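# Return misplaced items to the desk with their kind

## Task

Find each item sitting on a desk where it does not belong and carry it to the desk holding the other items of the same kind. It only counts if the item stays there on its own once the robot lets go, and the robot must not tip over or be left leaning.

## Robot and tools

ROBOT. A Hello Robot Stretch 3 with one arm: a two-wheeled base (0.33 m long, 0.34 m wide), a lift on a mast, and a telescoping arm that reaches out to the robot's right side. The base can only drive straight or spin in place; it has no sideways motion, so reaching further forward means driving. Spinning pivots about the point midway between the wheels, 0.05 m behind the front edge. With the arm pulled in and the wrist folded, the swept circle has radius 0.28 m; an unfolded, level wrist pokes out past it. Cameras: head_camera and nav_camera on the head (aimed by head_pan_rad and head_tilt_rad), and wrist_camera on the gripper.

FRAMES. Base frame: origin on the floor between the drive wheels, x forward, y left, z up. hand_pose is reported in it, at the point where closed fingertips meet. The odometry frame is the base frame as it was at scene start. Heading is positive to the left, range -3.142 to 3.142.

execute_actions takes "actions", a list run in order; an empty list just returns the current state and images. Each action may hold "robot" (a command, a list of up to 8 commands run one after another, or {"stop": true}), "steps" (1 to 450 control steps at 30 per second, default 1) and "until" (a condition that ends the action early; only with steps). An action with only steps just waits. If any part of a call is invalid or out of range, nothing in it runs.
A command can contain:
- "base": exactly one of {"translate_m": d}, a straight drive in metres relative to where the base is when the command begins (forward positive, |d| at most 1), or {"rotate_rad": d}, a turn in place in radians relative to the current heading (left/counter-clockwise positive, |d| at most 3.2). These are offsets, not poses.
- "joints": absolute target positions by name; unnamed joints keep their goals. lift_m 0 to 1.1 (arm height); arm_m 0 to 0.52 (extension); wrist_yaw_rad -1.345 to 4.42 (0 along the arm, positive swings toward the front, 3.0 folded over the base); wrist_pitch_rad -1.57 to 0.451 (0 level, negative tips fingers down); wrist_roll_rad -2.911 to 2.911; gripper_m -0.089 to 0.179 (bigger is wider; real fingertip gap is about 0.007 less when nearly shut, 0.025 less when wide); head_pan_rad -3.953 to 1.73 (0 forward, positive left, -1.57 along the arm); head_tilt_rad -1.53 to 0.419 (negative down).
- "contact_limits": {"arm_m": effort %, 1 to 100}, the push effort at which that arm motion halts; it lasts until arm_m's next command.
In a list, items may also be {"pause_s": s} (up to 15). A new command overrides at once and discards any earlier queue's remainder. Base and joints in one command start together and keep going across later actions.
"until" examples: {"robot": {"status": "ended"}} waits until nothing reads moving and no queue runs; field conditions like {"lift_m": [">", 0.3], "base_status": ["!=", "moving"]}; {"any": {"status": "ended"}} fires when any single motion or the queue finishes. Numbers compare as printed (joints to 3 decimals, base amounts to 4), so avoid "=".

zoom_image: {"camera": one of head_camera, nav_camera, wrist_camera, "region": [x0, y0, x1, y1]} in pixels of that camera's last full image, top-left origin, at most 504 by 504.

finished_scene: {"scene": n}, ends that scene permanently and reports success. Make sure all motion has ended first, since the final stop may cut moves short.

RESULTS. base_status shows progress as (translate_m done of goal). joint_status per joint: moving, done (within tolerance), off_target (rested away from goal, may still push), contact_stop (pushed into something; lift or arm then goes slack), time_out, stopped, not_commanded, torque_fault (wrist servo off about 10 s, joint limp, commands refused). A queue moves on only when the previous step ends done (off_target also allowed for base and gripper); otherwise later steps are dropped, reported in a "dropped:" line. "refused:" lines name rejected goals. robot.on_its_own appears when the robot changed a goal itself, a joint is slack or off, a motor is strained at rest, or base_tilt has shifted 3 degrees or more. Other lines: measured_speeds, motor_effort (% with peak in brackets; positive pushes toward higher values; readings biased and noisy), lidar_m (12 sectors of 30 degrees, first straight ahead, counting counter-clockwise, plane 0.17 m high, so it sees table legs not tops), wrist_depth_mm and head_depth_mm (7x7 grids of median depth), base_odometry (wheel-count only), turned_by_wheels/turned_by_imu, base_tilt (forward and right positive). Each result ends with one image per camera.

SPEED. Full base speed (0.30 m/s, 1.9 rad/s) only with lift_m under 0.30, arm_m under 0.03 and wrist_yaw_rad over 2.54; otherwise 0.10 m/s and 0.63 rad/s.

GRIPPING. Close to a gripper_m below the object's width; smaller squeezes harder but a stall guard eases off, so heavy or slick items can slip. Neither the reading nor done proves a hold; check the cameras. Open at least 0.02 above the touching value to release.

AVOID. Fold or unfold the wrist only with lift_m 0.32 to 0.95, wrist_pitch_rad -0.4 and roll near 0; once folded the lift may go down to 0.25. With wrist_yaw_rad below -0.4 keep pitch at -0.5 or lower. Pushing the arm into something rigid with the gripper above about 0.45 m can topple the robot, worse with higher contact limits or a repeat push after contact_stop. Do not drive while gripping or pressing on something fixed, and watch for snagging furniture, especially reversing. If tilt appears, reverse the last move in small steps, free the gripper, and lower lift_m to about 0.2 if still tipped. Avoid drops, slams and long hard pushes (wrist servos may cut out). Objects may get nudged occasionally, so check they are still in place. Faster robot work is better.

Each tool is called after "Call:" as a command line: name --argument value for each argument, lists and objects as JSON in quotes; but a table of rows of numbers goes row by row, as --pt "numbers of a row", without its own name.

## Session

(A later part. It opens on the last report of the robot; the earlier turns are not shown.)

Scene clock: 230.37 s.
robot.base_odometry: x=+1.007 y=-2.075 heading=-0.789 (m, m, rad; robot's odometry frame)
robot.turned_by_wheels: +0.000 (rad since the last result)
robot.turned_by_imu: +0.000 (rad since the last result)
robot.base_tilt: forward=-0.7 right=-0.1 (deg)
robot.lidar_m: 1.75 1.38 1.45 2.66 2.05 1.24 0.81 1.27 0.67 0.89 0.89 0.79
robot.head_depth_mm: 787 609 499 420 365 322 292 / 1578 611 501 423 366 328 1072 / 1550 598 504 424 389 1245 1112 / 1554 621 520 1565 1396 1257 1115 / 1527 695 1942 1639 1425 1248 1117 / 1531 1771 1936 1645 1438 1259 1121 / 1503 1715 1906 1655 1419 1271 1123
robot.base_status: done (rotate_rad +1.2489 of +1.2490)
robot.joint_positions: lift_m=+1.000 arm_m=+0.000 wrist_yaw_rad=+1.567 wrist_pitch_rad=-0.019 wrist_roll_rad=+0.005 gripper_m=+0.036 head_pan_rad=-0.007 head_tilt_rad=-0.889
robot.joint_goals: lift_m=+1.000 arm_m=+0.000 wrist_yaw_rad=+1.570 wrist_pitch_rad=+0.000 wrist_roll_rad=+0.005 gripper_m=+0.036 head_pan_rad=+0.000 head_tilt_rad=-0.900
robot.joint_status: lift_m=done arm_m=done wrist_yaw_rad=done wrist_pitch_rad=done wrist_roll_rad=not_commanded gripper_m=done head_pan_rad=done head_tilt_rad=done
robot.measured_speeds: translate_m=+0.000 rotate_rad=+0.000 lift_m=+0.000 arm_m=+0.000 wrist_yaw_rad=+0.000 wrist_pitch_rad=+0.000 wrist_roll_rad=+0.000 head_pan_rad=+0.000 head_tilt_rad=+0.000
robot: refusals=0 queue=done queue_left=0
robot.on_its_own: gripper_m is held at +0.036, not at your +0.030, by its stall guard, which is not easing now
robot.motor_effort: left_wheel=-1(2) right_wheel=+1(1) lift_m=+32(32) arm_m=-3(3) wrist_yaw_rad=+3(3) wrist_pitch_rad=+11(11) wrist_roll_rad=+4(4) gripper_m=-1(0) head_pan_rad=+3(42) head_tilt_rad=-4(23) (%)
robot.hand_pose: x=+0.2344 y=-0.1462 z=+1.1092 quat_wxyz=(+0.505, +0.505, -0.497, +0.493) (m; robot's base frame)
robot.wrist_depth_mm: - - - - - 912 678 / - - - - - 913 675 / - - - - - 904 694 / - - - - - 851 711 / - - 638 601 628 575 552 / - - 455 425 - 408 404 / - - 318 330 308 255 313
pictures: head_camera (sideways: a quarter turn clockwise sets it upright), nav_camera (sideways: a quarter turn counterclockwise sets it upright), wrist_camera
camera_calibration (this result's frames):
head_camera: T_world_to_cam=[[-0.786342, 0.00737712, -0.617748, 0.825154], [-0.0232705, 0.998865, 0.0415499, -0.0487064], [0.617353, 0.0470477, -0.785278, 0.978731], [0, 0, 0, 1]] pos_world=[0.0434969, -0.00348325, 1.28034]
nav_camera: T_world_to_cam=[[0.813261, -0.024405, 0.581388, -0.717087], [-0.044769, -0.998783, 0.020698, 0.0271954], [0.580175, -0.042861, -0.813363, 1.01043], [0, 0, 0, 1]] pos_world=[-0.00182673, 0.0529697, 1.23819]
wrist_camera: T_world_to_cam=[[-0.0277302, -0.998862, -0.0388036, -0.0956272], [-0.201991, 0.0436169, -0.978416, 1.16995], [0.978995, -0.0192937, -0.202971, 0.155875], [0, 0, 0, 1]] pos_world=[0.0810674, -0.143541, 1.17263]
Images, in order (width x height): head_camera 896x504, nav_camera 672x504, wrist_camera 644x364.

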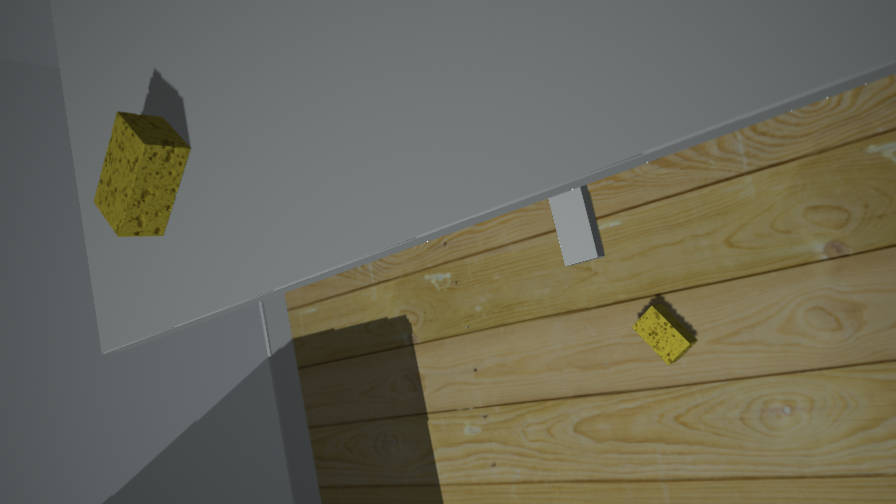

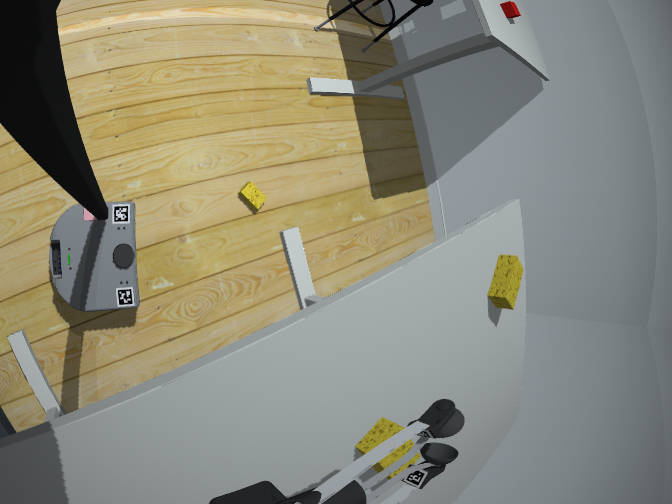

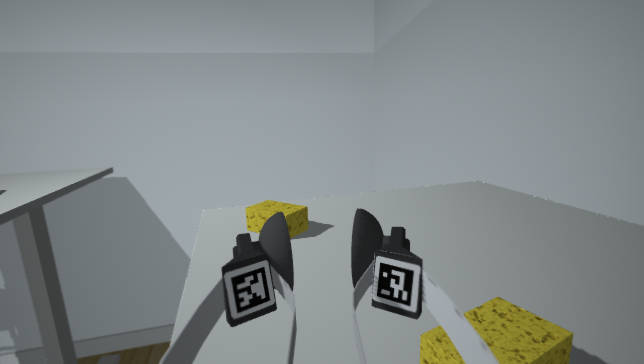

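Call:
execute_actions --actions '[{"robot":[{"base":{"rotate_rad":1.97}},{"joints":{"wrist_yaw_rad":0.0,"gripper_m":0.17,"wrist_pitch_rad":-0.6,"head_pan_rad":-1.57,"head_tilt_rad":-1.1}},{"joints":{"lift_m":0.3}}],"steps":450,"until":{"robot":{"status":"ended"}}},{"steps":450,"until":{"robot":{"status":"ended"}}}]'

Scene clock: 257.67 s.
robot.base_odometry: x=+1.007 y=-2.075 heading=+1.181 (m, m, rad; robot's odometry frame)
robot.turned_by_wheels: +1.970 (rad since the last result)
robot.turned_by_imu: +2.001 (rad since the last result)
robot.base_tilt: forward=+0.6 right=-0.2 (deg)
robot.lidar_m: 2.04 1.24 0.82 0.81 1.10 0.90 0.89 0.83 0.79 1.38 1.71 2.65
robot.head_depth_mm: 1673 1762 1579 1454 - 1169 1080 / 1708 1779 1583 1458 - 1196 - / 1749 1778 1573 - - 1212 - / 1794 1777 1580 1426 1292 1194 1101 / 1759 1726 1583 1429 1302 1185 1094 / 1792 1793 1584 1428 1296 1196 1096 / 1833 1795 1592 1438 1314 1193 1096
robot.base_status: done (rotate_rad +1.9695 of +1.9700)
robot.joint_positions: lift_m=+0.784 arm_m=+0.000 wrist_yaw_rad=+0.003 wrist_pitch_rad=-0.613 wrist_roll_rad=+0.006 gripper_m=+0.170 head_pan_rad=-1.563 head_tilt_rad=-1.087
robot.joint_goals: lift_m=+0.784 arm_m=+0.000 wrist_yaw_rad=+0.000 wrist_pitch_rad=-0.600 wrist_roll_rad=+0.006 gripper_m=+0.170 head_pan_rad=-1.570 head_tilt_rad=-1.100
robot.joint_status: lift_m=contact_stop arm_m=done wrist_yaw_rad=done wrist_pitch_rad=done wrist_roll_rad=not_commanded gripper_m=done head_pan_rad=done head_tilt_rad=done
robot.measured_speeds: translate_m=+0.000 rotate_rad=-0.001 lift_m=+0.000 arm_m=+0.000 wrist_yaw_rad=+0.000 wrist_pitch_rad=+0.000 wrist_roll_rad=+0.000 head_pan_rad=+0.000 head_tilt_rad=+0.000
robot: refusals=0 queue=dropped queue_left=0
robot.on_its_own: lift_m is slack since a contact_stop, until your next command for it (your +0.300 is given up)
robot.motor_effort: left_wheel=-18(25) right_wheel=-3(14) lift_m=+23(53) arm_m=-3(3) wrist_yaw_rad=-2(3) wrist_pitch_rad=+7(10) wrist_roll_rad=+3(4) gripper_m=+0(83) head_pan_rad=-3(44) head_tilt_rad=-5(19) (%)
robot.hand_pose: x=-0.0210 y=-0.3409 z=+0.7559 quat_wxyz=(+0.673, +0.214, -0.675, -0.213) (m; robot's base frame)
robot.wrist_depth_mm: - - - - - - - / - - - - - - - / - - - - - - - / - - - - - - - / - - - - - - 639 / 947 918 959 924 898 893 901 / 857 822 830 797 838 818 820
pictures: head_camera (sideways: a quarter turn clockwise sets it upright), nav_camera (sideways: a quarter turn counterclockwise sets it upright), wrist_camera
camera_calibration (this result's frames):
head_camera: T_world_to_cam=[[-0.00484111, 0.892656, -0.450713, 0.602789], [0.998485, 0.0290168, 0.0467441, -0.06169], [0.0548046, -0.449804, -0.891444, 1.12016], [0, 0, 0, 1]] pos_world=[0.00312462, -0.0324387, 1.27313]
nav_camera: T_world_to_cam=[[-0.0118496, -0.912126, 0.409738, -0.488457], [-0.999293, 0.0254199, 0.0276883, 0.0239238], [-0.0356707, -0.409121, -0.911783, 1.14209], [0, 0, 0, 1]] pos_world=[0.058858, 0.0211094, 1.24082]
wrist_camera: T_world_to_cam=[[-0.999046, 0.0393542, -0.0189481, 0.00766602], [0.0414015, 0.714999, -0.697899, 0.803063], [-0.0139173, -0.698017, -0.715946, 0.465909], [0, 0, 0, 1]] pos_world=[-0.0191051, -0.249278, 0.894168]
Images, in order (width x height): head_camera 896x504, nav_camera 672x504, wrist_camera 644x364.

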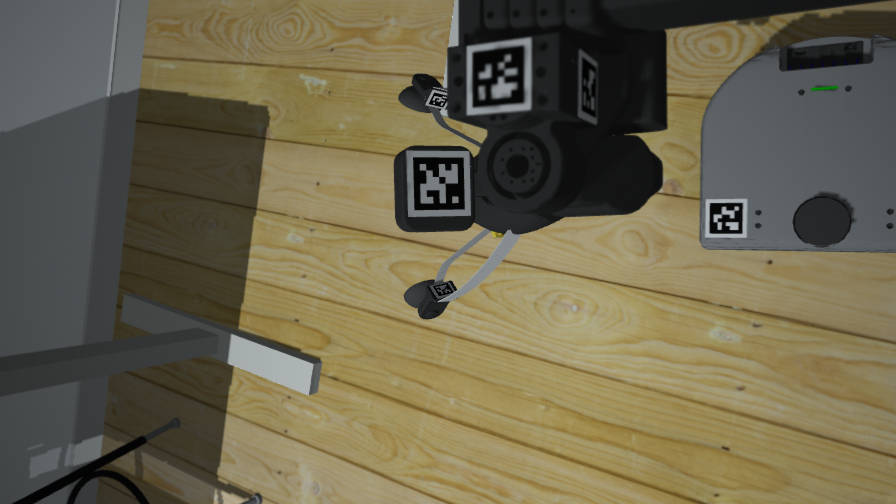

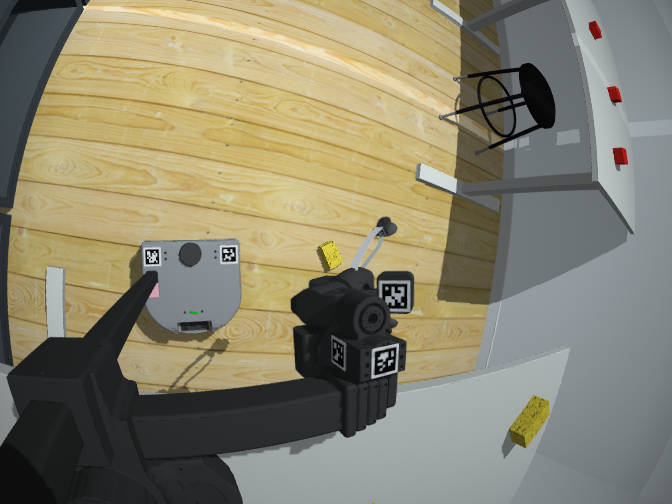

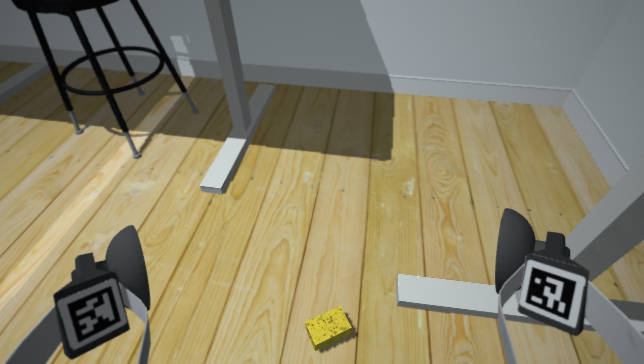

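Call:
execute_actions --actions '[{"robot":[{"joints":{"lift_m":0.82}},{"base":{"translate_m":0.3}},{"base":{"rotate_rad":-0.5}},{"joints":{"lift_m":0.3}}],"steps":450,"until":{"robot":{"status":"ended"}}},{"steps":450,"until":{"robot":{"status":"ended"}}}]'

Scene clock: 275.80 s.
robot.base_odometry: x=+1.121 y=-1.797 heading=+0.681 (m, m, rad; robot's odometry frame)
robot.turned_by_wheels: -0.499 (rad since the last result)
robot.turned_by_imu: -0.507 (rad since the last result)
robot.base_tilt: forward=-0.7 right=-0.1 (deg)
robot.lidar_m: 2.41 1.78 1.00 1.13 0.81 0.89 0.87 1.18 1.01 1.81 1.34 1.33
robot.head_depth_mm: 1903 1761 1499 1409 1277 1172 1102 / 1923 1779 1572 1416 1288 1207 - / 1918 1769 1577 1429 1308 - - / 1857 1789 1598 1423 1296 1201 1105 / 1805 1802 1576 1442 1303 1201 1101 / 1743 1831 1602 1440 1310 1204 1111 / 1680 1808 1590 1449 1316 1207 1103
robot.base_status: done (rotate_rad -0.4999 of -0.5000)
robot.joint_positions: lift_m=+0.300 arm_m=+0.000 wrist_yaw_rad=+0.002 wrist_pitch_rad=-0.613 wrist_roll_rad=+0.006 gripper_m=+0.170 head_pan_rad=-1.564 head_tilt_rad=-1.087
robot.joint_goals: lift_m=+0.300 arm_m=+0.000 wrist_yaw_rad=+0.000 wrist_pitch_rad=-0.600 wrist_roll_rad=+0.006 gripper_m=+0.170 head_pan_rad=-1.570 head_tilt_rad=-1.100
robot.joint_status: lift_m=done arm_m=done wrist_yaw_rad=done wrist_pitch_rad=done wrist_roll_rad=not_commanded gripper_m=done head_pan_rad=done head_tilt_rad=done
robot.measured_speeds: translate_m=+0.000 rotate_rad=+0.000 lift_m=+0.000 arm_m=+0.000 wrist_yaw_rad=+0.000 wrist_pitch_rad=+0.000 wrist_roll_rad=+0.000 head_pan_rad=+0.000 head_tilt_rad=+0.000
robot: refusals=0 queue=done queue_left=0
robot.motor_effort: left_wheel=+2(20) right_wheel=-4(20) lift_m=+16(31) arm_m=-2(3) wrist_yaw_rad=-2(2) wrist_pitch_rad=+7(7) wrist_roll_rad=+3(4) gripper_m=+1(0) head_pan_rad=-3(3) head_tilt_rad=-5(5) (%)
robot.hand_pose: x=-0.0211 y=-0.3409 z=+0.2720 quat_wxyz=(+0.673, +0.214, -0.675, -0.214) (m; robot's base frame)
robot.wrist_depth_mm: 957 - - - - 887 897 / 816 815 838 789 776 723 757 / 682 673 668 652 639 641 637 / 571 576 556 533 561 557 548 / 497 516 481 486 494 487 484 / 446 435 430 435 435 427 429 / - 388 391 390 391 382 377
pictures: head_camera (sideways: a quarter turn clockwise sets it upright), nav_camera (sideways: a quarter turn counterclockwise sets it upright), wrist_camera
camera_calibration (this result's frames):
head_camera: T_world_to_cam=[[-0.00416348, 0.892659, -0.450714, 0.602785], [0.998507, 0.0282588, 0.0467441, -0.0616901], [0.0544632, -0.449846, -0.891444, 1.12016], [0, 0, 0, 1]] pos_world=[0.00309999, -0.0324365, 1.27313]
nav_camera: T_world_to_cam=[[-0.012542, -0.912117, 0.409738, -0.488454], [-0.999274, 0.0261785, 0.0276883, 0.0239237], [-0.0359813, -0.409094, -0.911783, 1.14209], [0, 0, 0, 1]] pos_world=[0.058874, 0.0210693, 1.24082]
wrist_camera: T_world_to_cam=[[-0.999018, 0.0400534, -0.0189475, -0.00140042], [0.0419016, 0.714972, -0.697896, 0.46538], [-0.0144062, -0.698005, -0.715948, 0.119477], [0, 0, 0, 1]] pos_world=[-0.019178, -0.249282, 0.4103]
Images, in order (width x height): head_camera 896x504, nav_camera 672x504, wrist_camera 644x364.

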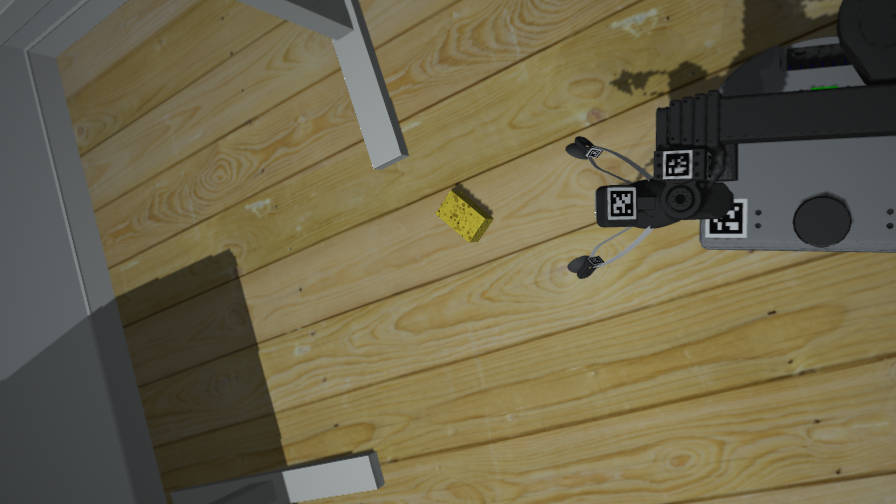

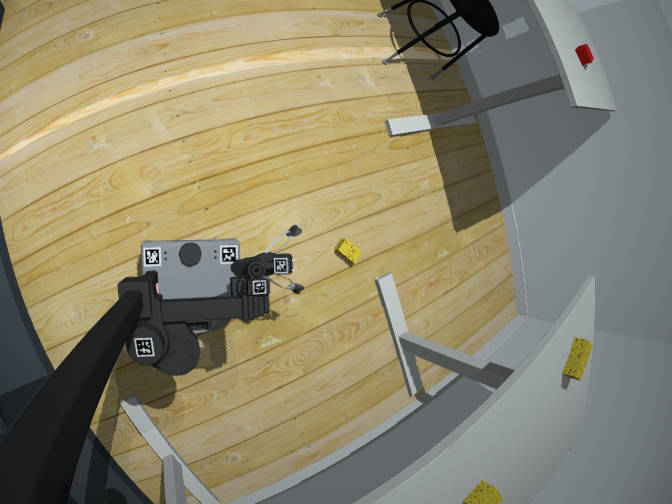

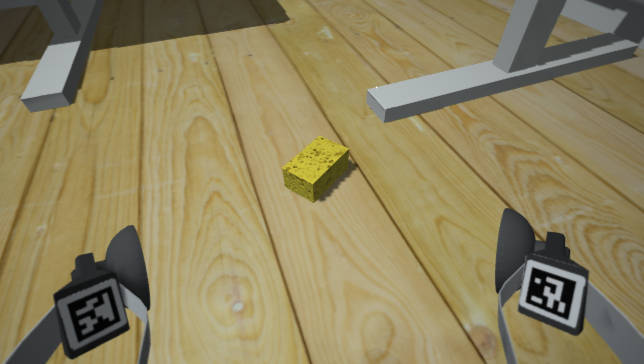

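Call:
execute_actions --actions '[{"robot":[{"joints":{"lift_m":0.07,"arm_m":0.27}}],"steps":450,"until":{"robot":{"status":"ended"}}}]'

Scene clock: 282.40 s.
robot.base_odometry: x=+1.121 y=-1.797 heading=+0.681 (m, m, rad; robot's odometry frame)
robot.turned_by_wheels: +0.000 (rad since the last result)
robot.turned_by_imu: +0.000 (rad since the last result)
robot.base_tilt: forward=-0.8 right=-0.1 (deg)
robot.lidar_m: 2.41 1.78 1.00 1.13 0.81 0.89 0.87 1.18 1.01 1.80 1.34 1.33
robot.head_depth_mm: 1904 1770 1483 1403 1280 1174 1091 / 1933 1742 1572 1410 1289 1200 - / 1910 1783 1579 1414 1273 1205 - / 1868 1784 1593 1433 1297 1198 1100 / 1813 1806 1585 1433 1301 1193 1098 / 1758 1823 1604 1435 1309 1198 1103 / 1681 1798 1587 1453 1311 1207 1111
robot.base_status: done (rotate_rad -0.4999 of -0.5000)
robot.joint_positions: lift_m=+0.070 arm_m=+0.270 wrist_yaw_rad=+0.002 wrist_pitch_rad=-0.613 wrist_roll_rad=+0.006 gripper_m=+0.170 head_pan_rad=-1.564 head_tilt_rad=-1.087
robot.joint_goals: lift_m=+0.070 arm_m=+0.270 wrist_yaw_rad=+0.000 wrist_pitch_rad=-0.600 wrist_roll_rad=+0.006 gripper_m=+0.170 head_pan_rad=-1.570 head_tilt_rad=-1.100
robot.joint_status: lift_m=done arm_m=done wrist_yaw_rad=done wrist_pitch_rad=done wrist_roll_rad=not_commanded gripper_m=done head_pan_rad=done head_tilt_rad=done
robot.measured_speeds: translate_m=+0.000 rotate_rad=+0.000 lift_m=+0.000 arm_m=+0.000 wrist_yaw_rad=+0.000 wrist_pitch_rad=+0.000 wrist_roll_rad=+0.000 head_pan_rad=+0.000 head_tilt_rad=+0.000
robot: refusals=0 queue=done queue_left=0
robot.motor_effort: left_wheel=+2(2) right_wheel=-4(4) lift_m=+16(12) arm_m=+2(4) wrist_yaw_rad=-2(2) wrist_pitch_rad=+7(7) wrist_roll_rad=+3(4) gripper_m=-1(0) head_pan_rad=-3(3) head_tilt_rad=-5(5) (%)
robot.hand_pose: x=-0.0211 y=-0.6104 z=+0.0420 quat_wxyz=(+0.672, +0.214, -0.676, -0.214) (m; robot's base frame)
robot.wrist_depth_mm: 454 462 443 438 432 344 361 / 358 356 353 346 333 322 336 / 297 296 290 223 287 283 282 / 254 250 244 184 237 242 242 / 218 219 172 169 214 215 209 / 196 193 187 183 189 188 188 / - 171 172 172 170 168 165
pictures: head_camera (sideways: a quarter turn clockwise sets it upright), nav_camera (sideways: a quarter turn counterclockwise sets it upright), wrist_camera
camera_calibration (this result's frames):
head_camera: T_world_to_cam=[[-0.00416347, 0.892659, -0.450714, 0.602785], [0.998507, 0.0282588, 0.0467441, -0.0616901], [0.0544632, -0.449846, -0.891444, 1.12016], [0, 0, 0, 1]] pos_world=[0.00309999, -0.0324365, 1.27313]
nav_camera: T_world_to_cam=[[-0.012542, -0.912117, 0.409739, -0.488454], [-0.999274, 0.0261785, 0.0276883, 0.0239237], [-0.0359813, -0.409094, -0.911783, 1.14209], [0, 0, 0, 1]] pos_world=[0.058874, 0.0210693, 1.24082]
wrist_camera: T_world_to_cam=[[-0.998994, 0.0404276, -0.0194043, 0.00527397], [0.0424885, 0.714957, -0.697877, 0.497553], [-0.0143403, -0.697999, -0.715955, -0.2333], [0, 0, 0, 1]] pos_world=[-0.0192172, -0.518785, 0.1803]
Images, in order (width x height): head_camera 896x504, nav_camera 672x504, wrist_camera 644x364.

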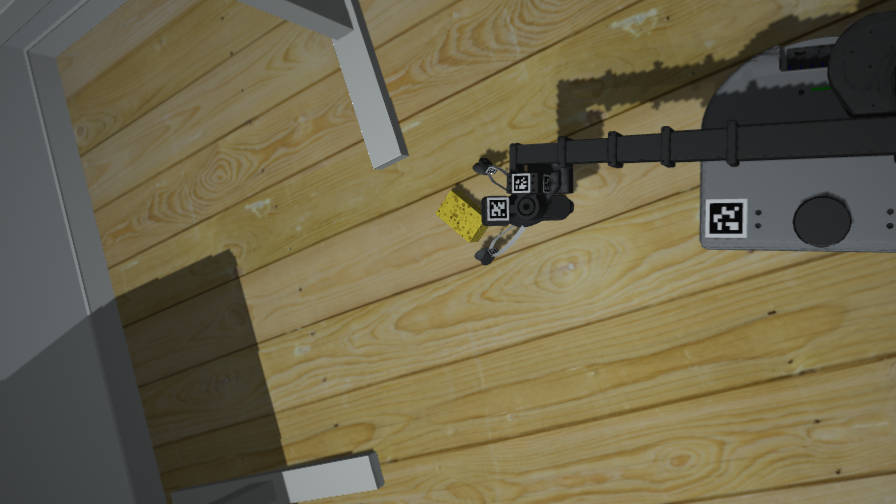

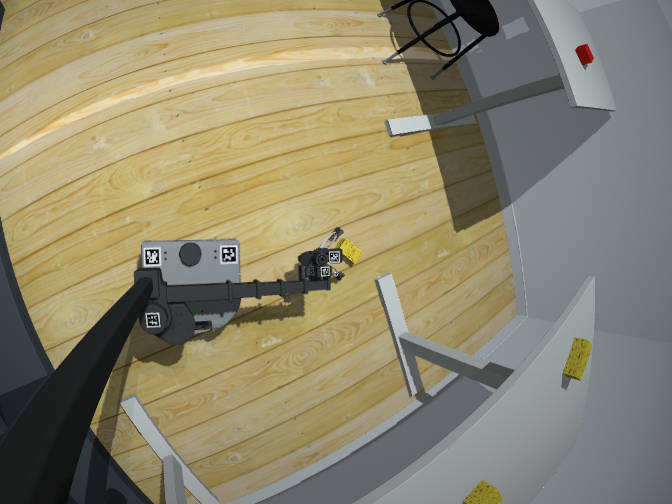

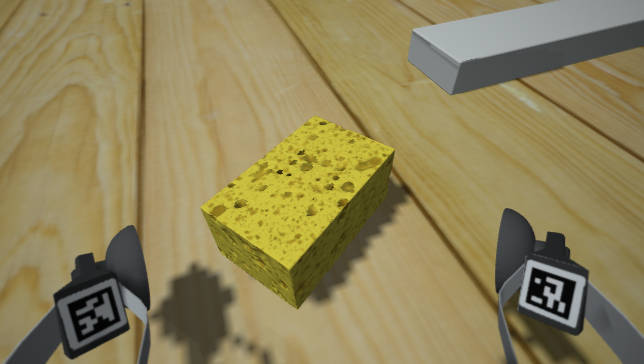

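Call:
execute_actions --actions '[{"robot":[{"joints":{"arm_m":0.33}},{"joints":{"gripper_m":0.03}},{"joints":{"lift_m":0.3}}],"steps":450,"until":{"robot":{"status":"ended"}}}]'

Scene clock: 290.93 s.
robot.base_odometry: x=+1.121 y=-1.797 heading=+0.681 (m, m, rad; robot's odometry frame)
robot.turned_by_wheels: +0.000 (rad since the last result)
robot.turned_by_imu: +0.000 (rad since the last result)
robot.base_tilt: forward=-0.7 right=-0.2 (deg)
robot.lidar_m: 2.42 1.77 1.00 1.13 0.81 0.89 0.87 1.18 1.01 1.80 1.35 1.33
robot.head_depth_mm: 1901 1760 1496 1401 1275 1170 1097 / 1952 1764 1575 1411 1282 1194 - / 1904 1768 1571 1366 1293 1219 - / 1869 1795 1581 1424 1299 1198 1105 / 1785 1786 1588 1432 1305 1185 1099 / 1750 1799 1602 1442 1309 1195 1103 / 1689 1808 1588 1451 1307 1200 1109
robot.base_status: done (rotate_rad -0.4999 of -0.5000)
robot.joint_positions: lift_m=+0.300 arm_m=+0.330 wrist_yaw_rad=+0.002 wrist_pitch_rad=-0.613 wrist_roll_rad=+0.006 gripper_m=+0.031 head_pan_rad=-1.564 head_tilt_rad=-1.087
robot.joint_goals: lift_m=+0.300 arm_m=+0.330 wrist_yaw_rad=+0.000 wrist_pitch_rad=-0.600 wrist_roll_rad=+0.006 gripper_m=+0.030 head_pan_rad=-1.570 head_tilt_rad=-1.100
robot.joint_status: lift_m=done arm_m=done wrist_yaw_rad=done wrist_pitch_rad=done wrist_roll_rad=not_commanded gripper_m=done head_pan_rad=done head_tilt_rad=done
robot.measured_speeds: translate_m=+0.000 rotate_rad=+0.000 lift_m=+0.000 arm_m=+0.000 wrist_yaw_rad=+0.000 wrist_pitch_rad=+0.000 wrist_roll_rad=+0.000 head_pan_rad=+0.000 head_tilt_rad=+0.000
robot: refusals=0 queue=done queue_left=0
robot.motor_effort: left_wheel=+2(2) right_wheel=-4(4) lift_m=+32(34) arm_m=+2(5) wrist_yaw_rad=-2(2) wrist_pitch_rad=+7(7) wrist_roll_rad=+3(3) gripper_m=-13(87) head_pan_rad=-3(3) head_tilt_rad=-5(5) (%)
robot.hand_pose: x=-0.0211 y=-0.6704 z=+0.2711 quat_wxyz=(+0.672, +0.214, -0.676, -0.214) (m; robot's base frame)
robot.wrist_depth_mm: 963 - - - - 949 825 / 812 810 815 792 794 780 759 / 670 664 670 642 640 635 481 / 589 575 562 559 545 503 511 / 490 492 490 161 299 460 472 / 439 441 143 143 145 420 420 / 390 396 131 128 388 384 385
pictures: head_camera (sideways: a quarter turn clockwise sets it upright), nav_camera (sideways: a quarter turn counterclockwise sets it upright), wrist_camera
camera_calibration (this result's frames):
head_camera: T_world_to_cam=[[-0.00416337, 0.892659, -0.450713, 0.602785], [0.998507, 0.0282587, 0.0467441, -0.0616901], [0.0544631, -0.449846, -0.891444, 1.12016], [0, 0, 0, 1]] pos_world=[0.00309999, -0.0324365, 1.27313]
nav_camera: T_world_to_cam=[[-0.0125421, -0.912117, 0.409738, -0.488454], [-0.999274, 0.0261786, 0.0276883, 0.0239236], [-0.0359813, -0.409094, -0.911783, 1.14209], [0, 0, 0, 1]] pos_world=[0.058874, 0.0210693, 1.24082]
wrist_camera: T_world_to_cam=[[-0.998994, 0.040428, -0.0194025, 0.0121456], [0.0424882, 0.714989, -0.697844, 0.700368], [-0.0143399, -0.697966, -0.715987, -0.111098], [0, 0, 0, 1]] pos_world=[-0.0192172, -0.578789, 0.409439]
Images, in order (width x height): head_camera 896x504, nav_camera 672x504, wrist_camera 644x364.

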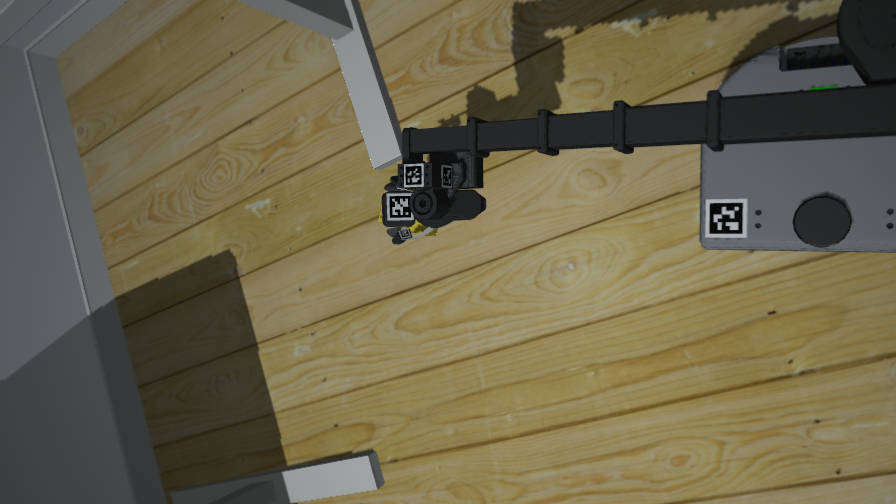

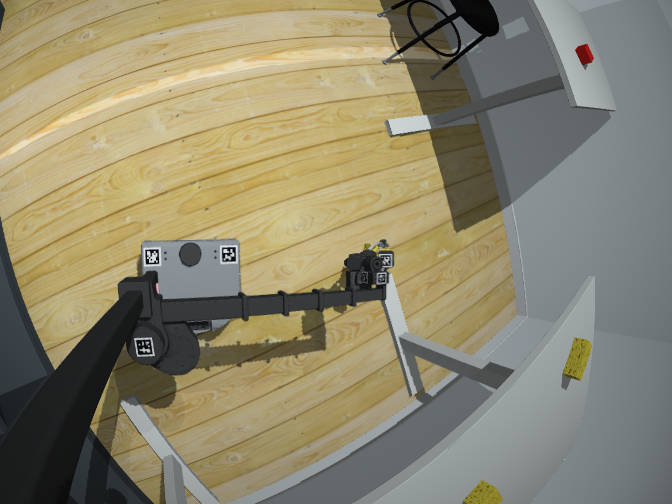

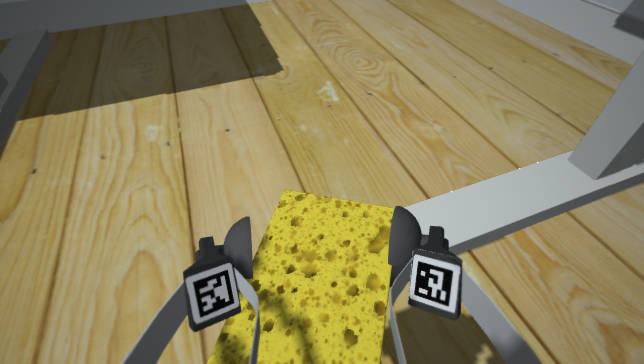

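Call:
execute_actions --actions '[{"robot":[{"joints":{"gripper_m":0.01,"arm_m":0.0}},{"joints":{"lift_m":1.05,"head_tilt_rad":-0.6}},{"base":{"rotate_rad":-0.9}}],"steps":450,"until":{"robot":{"status":"ended"}}},{"steps":450,"until":{"robot":{"status":"ended"}}}]'

Scene clock: 308.40 s.
robot.base_odometry: x=+1.121 y=-1.797 heading=-0.219 (m, m, rad; robot's odometry frame)
robot.turned_by_wheels: -0.900 (rad since the last result)
robot.turned_by_imu: -0.915 (rad since the last result)
robot.base_tilt: forward=-0.7 right=+0.0 (deg)
robot.lidar_m: 1.32 1.56 2.50 1.74 1.12 1.22 0.79 0.86 1.18 1.19 1.01 1.80
robot.head_depth_mm: 952 1043 - - - - 1168 / 996 1079 - - - - - / 1022 1113 - - - - 1205 / 1059 1152 833 592 1063 1410 1221 / 1099 1186 839 606 1669 1442 1231 / 1133 1227 846 609 1676 1439 1229 / 1182 1279 853 611 1283 1418 1233
robot.base_status: done (rotate_rad -0.8999 of -0.9000)
robot.joint_positions: lift_m=+1.050 arm_m=+0.000 wrist_yaw_rad=+0.002 wrist_pitch_rad=-0.613 wrist_roll_rad=+0.006 gripper_m=+0.011 head_pan_rad=-1.564 head_tilt_rad=-0.606
robot.joint_goals: lift_m=+1.050 arm_m=+0.000 wrist_yaw_rad=+0.000 wrist_pitch_rad=-0.600 wrist_roll_rad=+0.006 gripper_m=+0.010 head_pan_rad=-1.570 head_tilt_rad=-0.600
robot.joint_status: lift_m=done arm_m=done wrist_yaw_rad=done wrist_pitch_rad=done wrist_roll_rad=not_commanded gripper_m=done head_pan_rad=done head_tilt_rad=done
robot.measured_speeds: translate_m=+0.000 rotate_rad=+0.000 lift_m=+0.000 arm_m=+0.000 wrist_yaw_rad=+0.000 wrist_pitch_rad=+0.000 wrist_roll_rad=+0.000 head_pan_rad=+0.000 head_tilt_rad=+0.000
robot: refusals=0 queue=done queue_left=0
robot.motor_effort: left_wheel=+2(7) right_wheel=-4(8) lift_m=+32(33) arm_m=-3(3) wrist_yaw_rad=-2(2) wrist_pitch_rad=+8(7) wrist_roll_rad=+3(3) gripper_m=-18(87) head_pan_rad=-3(3) head_tilt_rad=+3(26) (%)
robot.hand_pose: x=-0.0211 y=-0.3409 z=+1.0211 quat_wxyz=(+0.672, +0.214, -0.676, -0.214) (m; robot's base frame)
robot.wrist_depth_mm: 533 525 469 509 508 503 498 / 423 416 410 405 400 399 400 / 345 340 342 337 334 331 327 / - 301 288 287 286 283 281 / - - 281 160 239 246 247 / - - 145 142 144 230 222 / - - 132 127 - - 884
pictures: head_camera (sideways: a quarter turn clockwise sets it upright), nav_camera (sideways: a quarter turn counterclockwise sets it upright), wrist_camera
camera_calibration (this result's frames):
head_camera: T_world_to_cam=[[-0.00212901, 0.582857, -0.812572, 1.07427], [0.998382, 0.0474139, 0.0313941, -0.0417302], [0.0568254, -0.81119, -0.582015, 0.717777], [0, 0, 0, 1]] pos_world=[0.00316182, -0.041916, 1.29199]
nav_camera: T_world_to_cam=[[-0.0144669, -0.619077, 0.785197, -0.977629], [-0.999333, 0.0352824, 0.00940562, 0.0477142], [-0.0335264, -0.784538, -0.619174, 0.761621], [0, 0, 0, 1]] pos_world=[0.0590736, -0.00939044, 1.23876]
wrist_camera: T_world_to_cam=[[-0.998994, 0.0404301, -0.0194052, 0.0133822], [0.0424917, 0.714989, -0.697843, 0.988204], [-0.0143394, -0.697966, -0.715987, 0.655841], [0, 0, 0, 1]] pos_world=[-0.0192174, -0.249342, 1.15945]
Images, in order (width x height): head_camera 896x504, nav_camera 672x504, wrist_camera 644x364.

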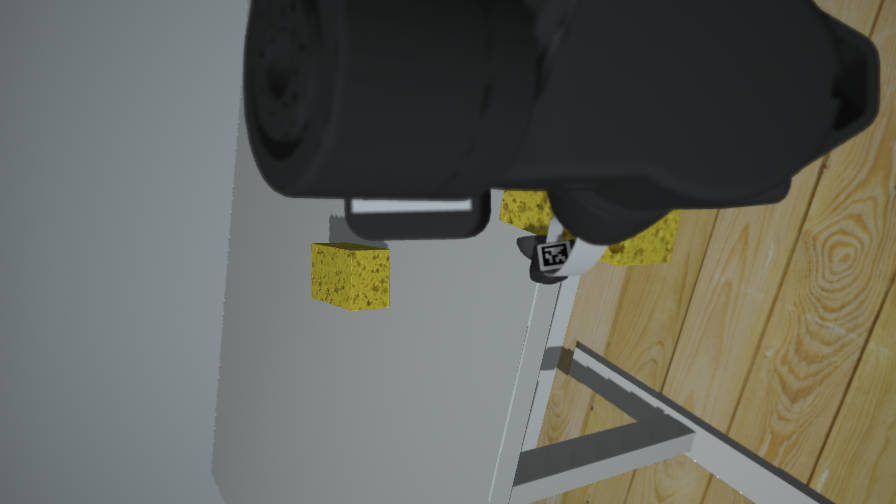

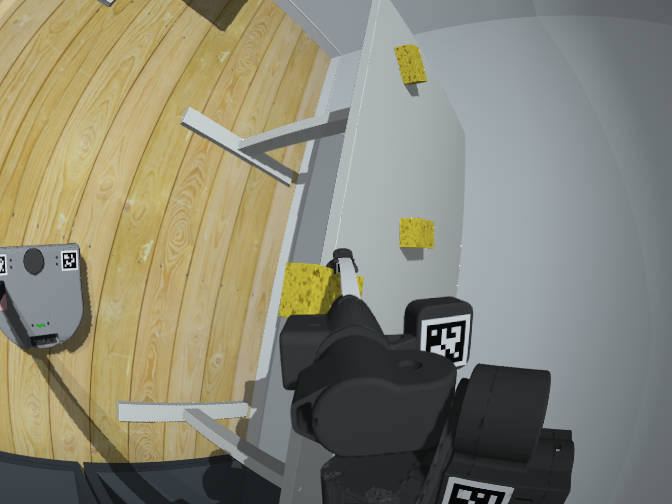

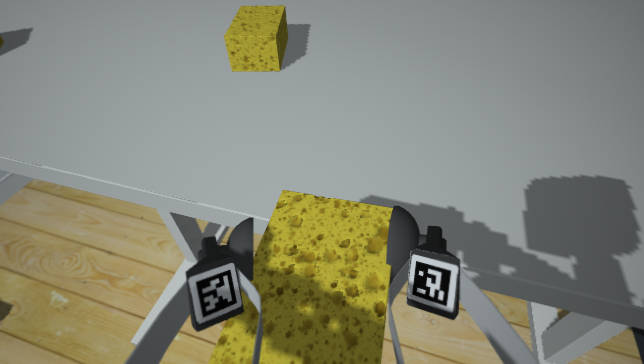

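Call:
execute_actions --actions '[{"robot":[{"base":{"translate_m":-0.12},"joints":{"arm_m":0.15}},{"joints":{"lift_m":0.95}}],"steps":450,"until":{"robot":{"status":"ended"}}},{"robot":[{"joints":{"gripper_m":0.12}},{"joints":{"lift_m":1.08}},{"joints":{"arm_m":0.0}}],"steps":450,"until":{"robot":{"status":"ended"}}}]'

Scene clock: 322.63 s.
robot.base_odometry: x=+1.004 y=-1.771 heading=-0.219 (m, m, rad; robot's odometry frame)
robot.turned_by_wheels: +0.000 (rad since the last result)
robot.turned_by_imu: +0.000 (rad since the last result)
robot.base_tilt: forward=-0.7 right=-0.2 (deg)
robot.lidar_m: 1.46 2.10 2.61 1.74 1.19 1.10 0.67 0.78 0.80 1.14 1.07 1.91
robot.head_depth_mm: 905 - - - - - 1194 / 935 - - - - - 1212 / 975 - - - - 1367 1221 / 1020 1119 837 602 486 1467 1227 / 1062 1164 840 608 523 1449 1234 / 1105 1194 805 609 1627 1450 1233 / 1141 1238 850 611 1585 1420 1232
robot.base_status: done (translate_m -0.1200 of -0.1200)
robot.joint_positions: lift_m=+1.080 arm_m=+0.000 wrist_yaw_rad=+0.002 wrist_pitch_rad=-0.612 wrist_roll_rad=+0.012 gripper_m=+0.120 head_pan_rad=-1.564 head_tilt_rad=-0.606
robot.joint_goals: lift_m=+1.080 arm_m=+0.000 wrist_yaw_rad=+0.000 wrist_pitch_rad=-0.600 wrist_roll_rad=+0.012 gripper_m=+0.120 head_pan_rad=-1.570 head_tilt_rad=-0.600
robot.joint_status: lift_m=done arm_m=done wrist_yaw_rad=done wrist_pitch_rad=done wrist_roll_rad=not_commanded gripper_m=done head_pan_rad=done head_tilt_rad=done
robot.measured_speeds: translate_m=+0.000 rotate_rad=+0.000 lift_m=+0.000 arm_m=+0.000 wrist_yaw_rad=+0.000 wrist_pitch_rad=+0.000 wrist_roll_rad=+0.000 head_pan_rad=+0.000 head_tilt_rad=+0.000
robot: refusals=0 queue=done queue_left=0
robot.motor_effort: left_wheel=+2(3) right_wheel=-4(10) lift_m=+32(35) arm_m=-3(5) wrist_yaw_rad=-2(2) wrist_pitch_rad=+6(40) wrist_roll_rad=+0(3) gripper_m=+1(80) head_pan_rad=-3(3) head_tilt_rad=+3(3) (%)
robot.hand_pose: x=-0.0211 y=-0.3412 z=+1.0514 quat_wxyz=(+0.671, +0.212, -0.678, -0.214) (m; robot's base frame)
robot.wrist_depth_mm: 618 602 592 593 589 582 570 / 481 441 477 465 463 459 447 / 398 395 393 326 381 378 372 / 333 335 332 269 327 325 317 / - 299 289 280 285 284 280 / - - 274 259 252 - 248 / - - - - - 229 224
pictures: head_camera (sideways: a quarter turn clockwise sets it upright), nav_camera (sideways: a quarter turn counterclockwise sets it upright), wrist_camera
replaced: robot.lift_m: its motion had ended contact_stop
camera_calibration (this result's frames):
head_camera: T_world_to_cam=[[-0.00212778, 0.582691, -0.812691, 1.07443], [0.998382, 0.0474201, 0.0313857, -0.0417193], [0.056826, -0.811309, -0.581849, 0.717561], [0, 0, 0, 1]] pos_world=[0.00316182, -0.0419181, 1.292]
nav_camera: T_world_to_cam=[[-0.0144681, -0.618916, 0.785324, -0.977794], [-0.999333, 0.0352845, 0.00939705, 0.0477253], [-0.0335258, -0.784664, -0.619014, 0.761412], [0, 0, 0, 1]] pos_world=[0.0590736, -0.00940338, 1.23876]
wrist_camera: T_world_to_cam=[[-0.998736, 0.0439256, -0.0244438, 0.0204704], [0.0484928, 0.713763, -0.698706, 1.01015], [-0.013244, -0.699008, -0.714991, 0.675968], [0, 0, 0, 1]] pos_world=[-0.019588, -0.249401, 1.18961]
Images, in order (width x height): head_camera 896x504, nav_camera 672x504, wrist_camera 644x364.

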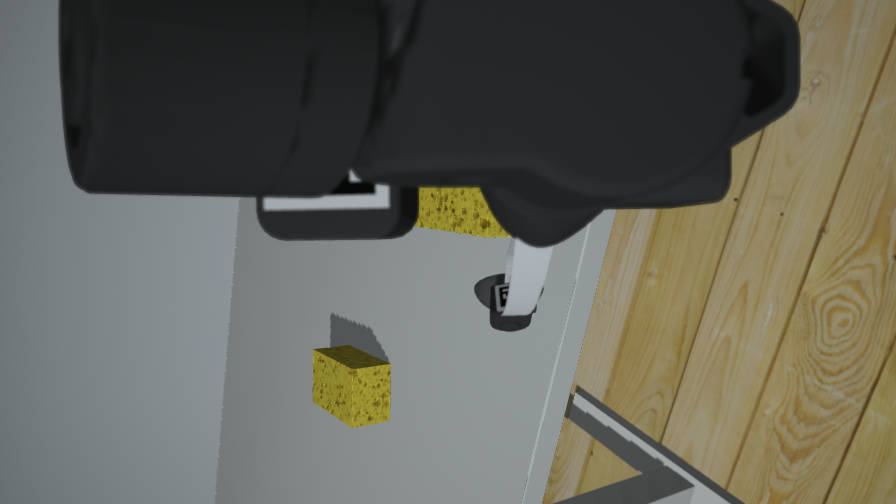

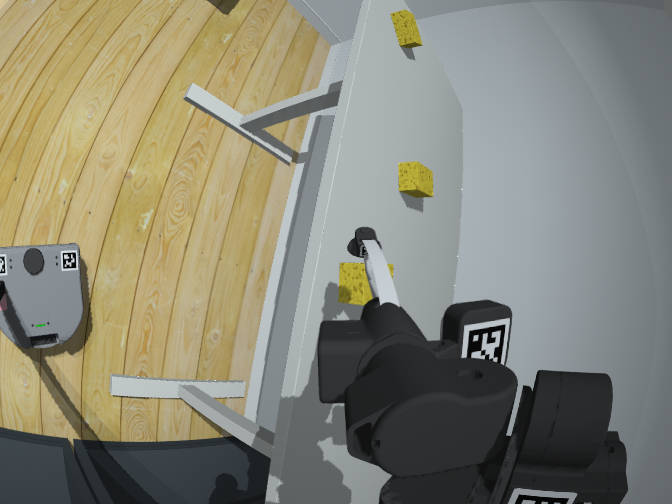

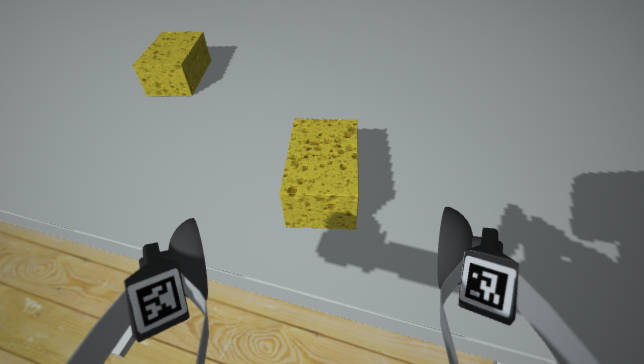

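Call:
execute_actions --actions '[{"robot":[{"base":{"rotate_rad":0.6},"joints":{"head_pan_rad":0.3,"head_tilt_rad":-0.35,"wrist_pitch_rad":0.0}}],"steps":450,"until":{"robot":{"status":"ended"}}}]'

Scene clock: 327.57 s.
robot.base_odometry: x=+1.004 y=-1.771 heading=+0.381 (m, m, rad; robot's odometry frame)
robot.turned_by_wheels: +0.600 (rad since the last result)
robot.turned_by_imu: +0.610 (rad since the last result)
robot.base_tilt: forward=-0.7 right=-0.1 (deg)
robot.lidar_m: 2.10 2.60 1.74 0.94 1.10 0.67 0.78 1.14 1.16 1.07 1.91 1.44
robot.head_depth_mm: 2588 2705 2892 2921 2398 1787 1439 / 2487 2607 2904 2675 2367 1806 1440 / 2405 2593 2740 2925 2436 1812 1441 / 2325 2457 2672 2820 2423 1798 1446 / 2254 2420 2549 2698 2414 1806 1449 / 2192 2319 2462 2622 2454 1804 1446 / 2146 2277 2416 2527 2451 1831 1461
robot.base_status: done (rotate_rad +0.5999 of +0.6000)
robot.joint_positions: lift_m=+1.080 arm_m=+0.000 wrist_yaw_rad=+0.002 wrist_pitch_rad=-0.022 wrist_roll_rad=+0.012 gripper_m=+0.120 head_pan_rad=+0.293 head_tilt_rad=-0.359
robot.joint_goals: lift_m=+1.080 arm_m=+0.000 wrist_yaw_rad=+0.000 wrist_pitch_rad=+0.000 wrist_roll_rad=+0.012 gripper_m=+0.120 head_pan_rad=+0.300 head_tilt_rad=-0.350
robot.joint_status: lift_m=done arm_m=done wrist_yaw_rad=done wrist_pitch_rad=done wrist_roll_rad=not_commanded gripper_m=done head_pan_rad=done head_tilt_rad=done
robot.measured_speeds: translate_m=+0.000 rotate_rad=+0.000 lift_m=+0.000 arm_m=+0.000 wrist_yaw_rad=+0.000 wrist_pitch_rad=+0.000 wrist_roll_rad=+0.000 head_pan_rad=+0.000 head_tilt_rad=+0.000
robot: refusals=0 queue=done queue_left=0
robot.motor_effort: left_wheel=-2(5) right_wheel=+2(7) lift_m=+32(32) arm_m=-3(3) wrist_yaw_rad=-2(2) wrist_pitch_rad=+13(13) wrist_roll_rad=+0(0) gripper_m=-1(0) head_pan_rad=+3(44) head_tilt_rad=+4(19) (%)
robot.hand_pose: x=-0.0209 y=-0.4009 z=+1.1885 quat_wxyz=(+0.703, +0.009, -0.711, -0.007) (m; robot's base frame)
robot.wrist_depth_mm: - - - - - 895 737 / - - - - - 902 763 / - - - - - 931 768 / - - - - - 951 798 / - - 825 806 820 794 732 / - - 614 568 558 - 540 / - - - 444 439 419 425
pictures: head_camera (sideways: a quarter turn clockwise sets it upright), nav_camera (sideways: a quarter turn counterclockwise sets it upright), wrist_camera
camera_calibration (this result's frames):
head_camera: T_world_to_cam=[[-0.351529, -0.104244, -0.930355, 1.23003], [-0.333623, 0.942484, 0.020455, -0.0193718], [0.874713, 0.317579, -0.366089, 0.431829], [0, 0, 0, 1]] pos_world=[0.0482009, 0.0093403, 1.30285]
nav_camera: T_world_to_cam=[[0.396317, 0.100168, 0.912633, -1.14632], [0.247419, -0.968908, -0.00109826, 0.0537825], [0.884148, 0.226238, -0.408778, 0.482276], [0, 0, 0, 1]] pos_world=[0.014594, 0.0578257, 1.24337]
wrist_camera: T_world_to_cam=[[-0.998706, 0.022121, -0.0458006, 0.0433232], [0.0493705, 0.205077, -0.9775, 1.27594], [-0.0122307, -0.978496, -0.205903, 0.0151832], [0, 0, 0, 1]] pos_world=[-0.0195412, -0.247768, 1.25235]
Images, in order (width x height): head_camera 896x504, nav_camera 672x504, wrist_camera 644x364.

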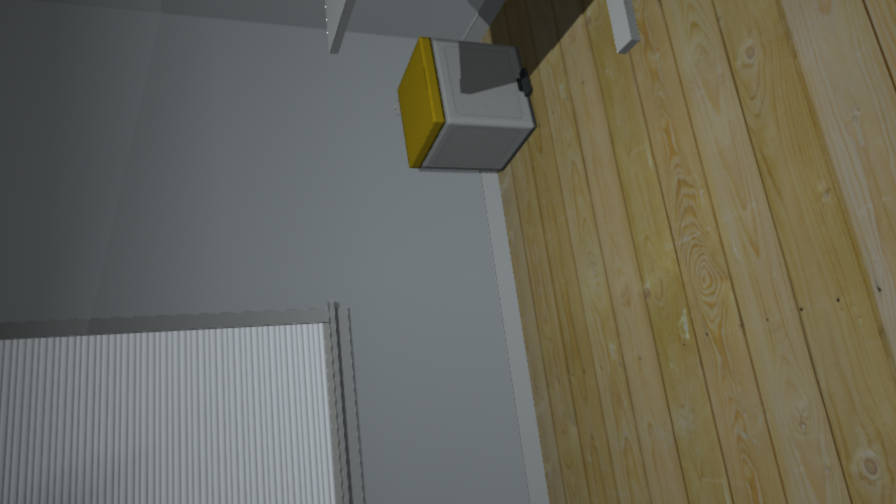

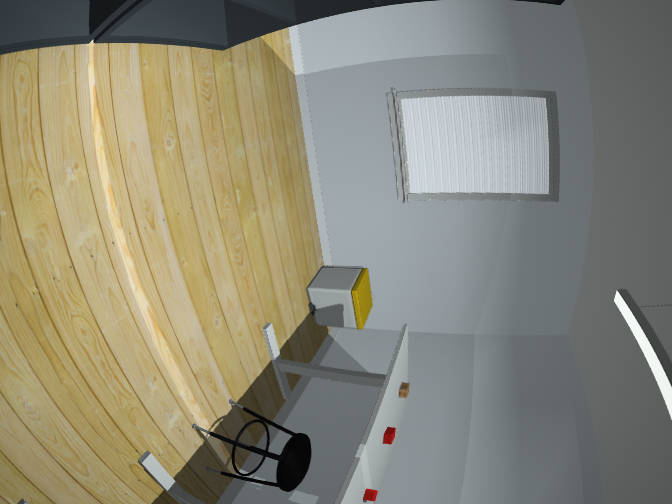

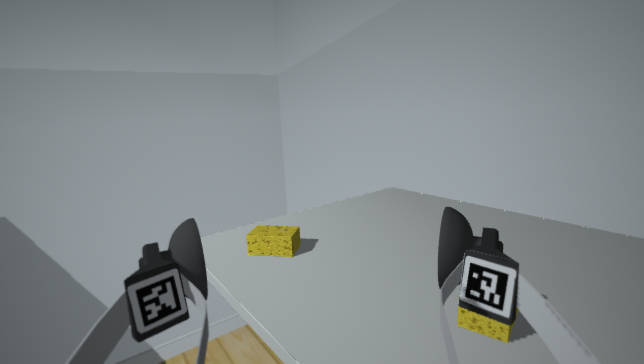

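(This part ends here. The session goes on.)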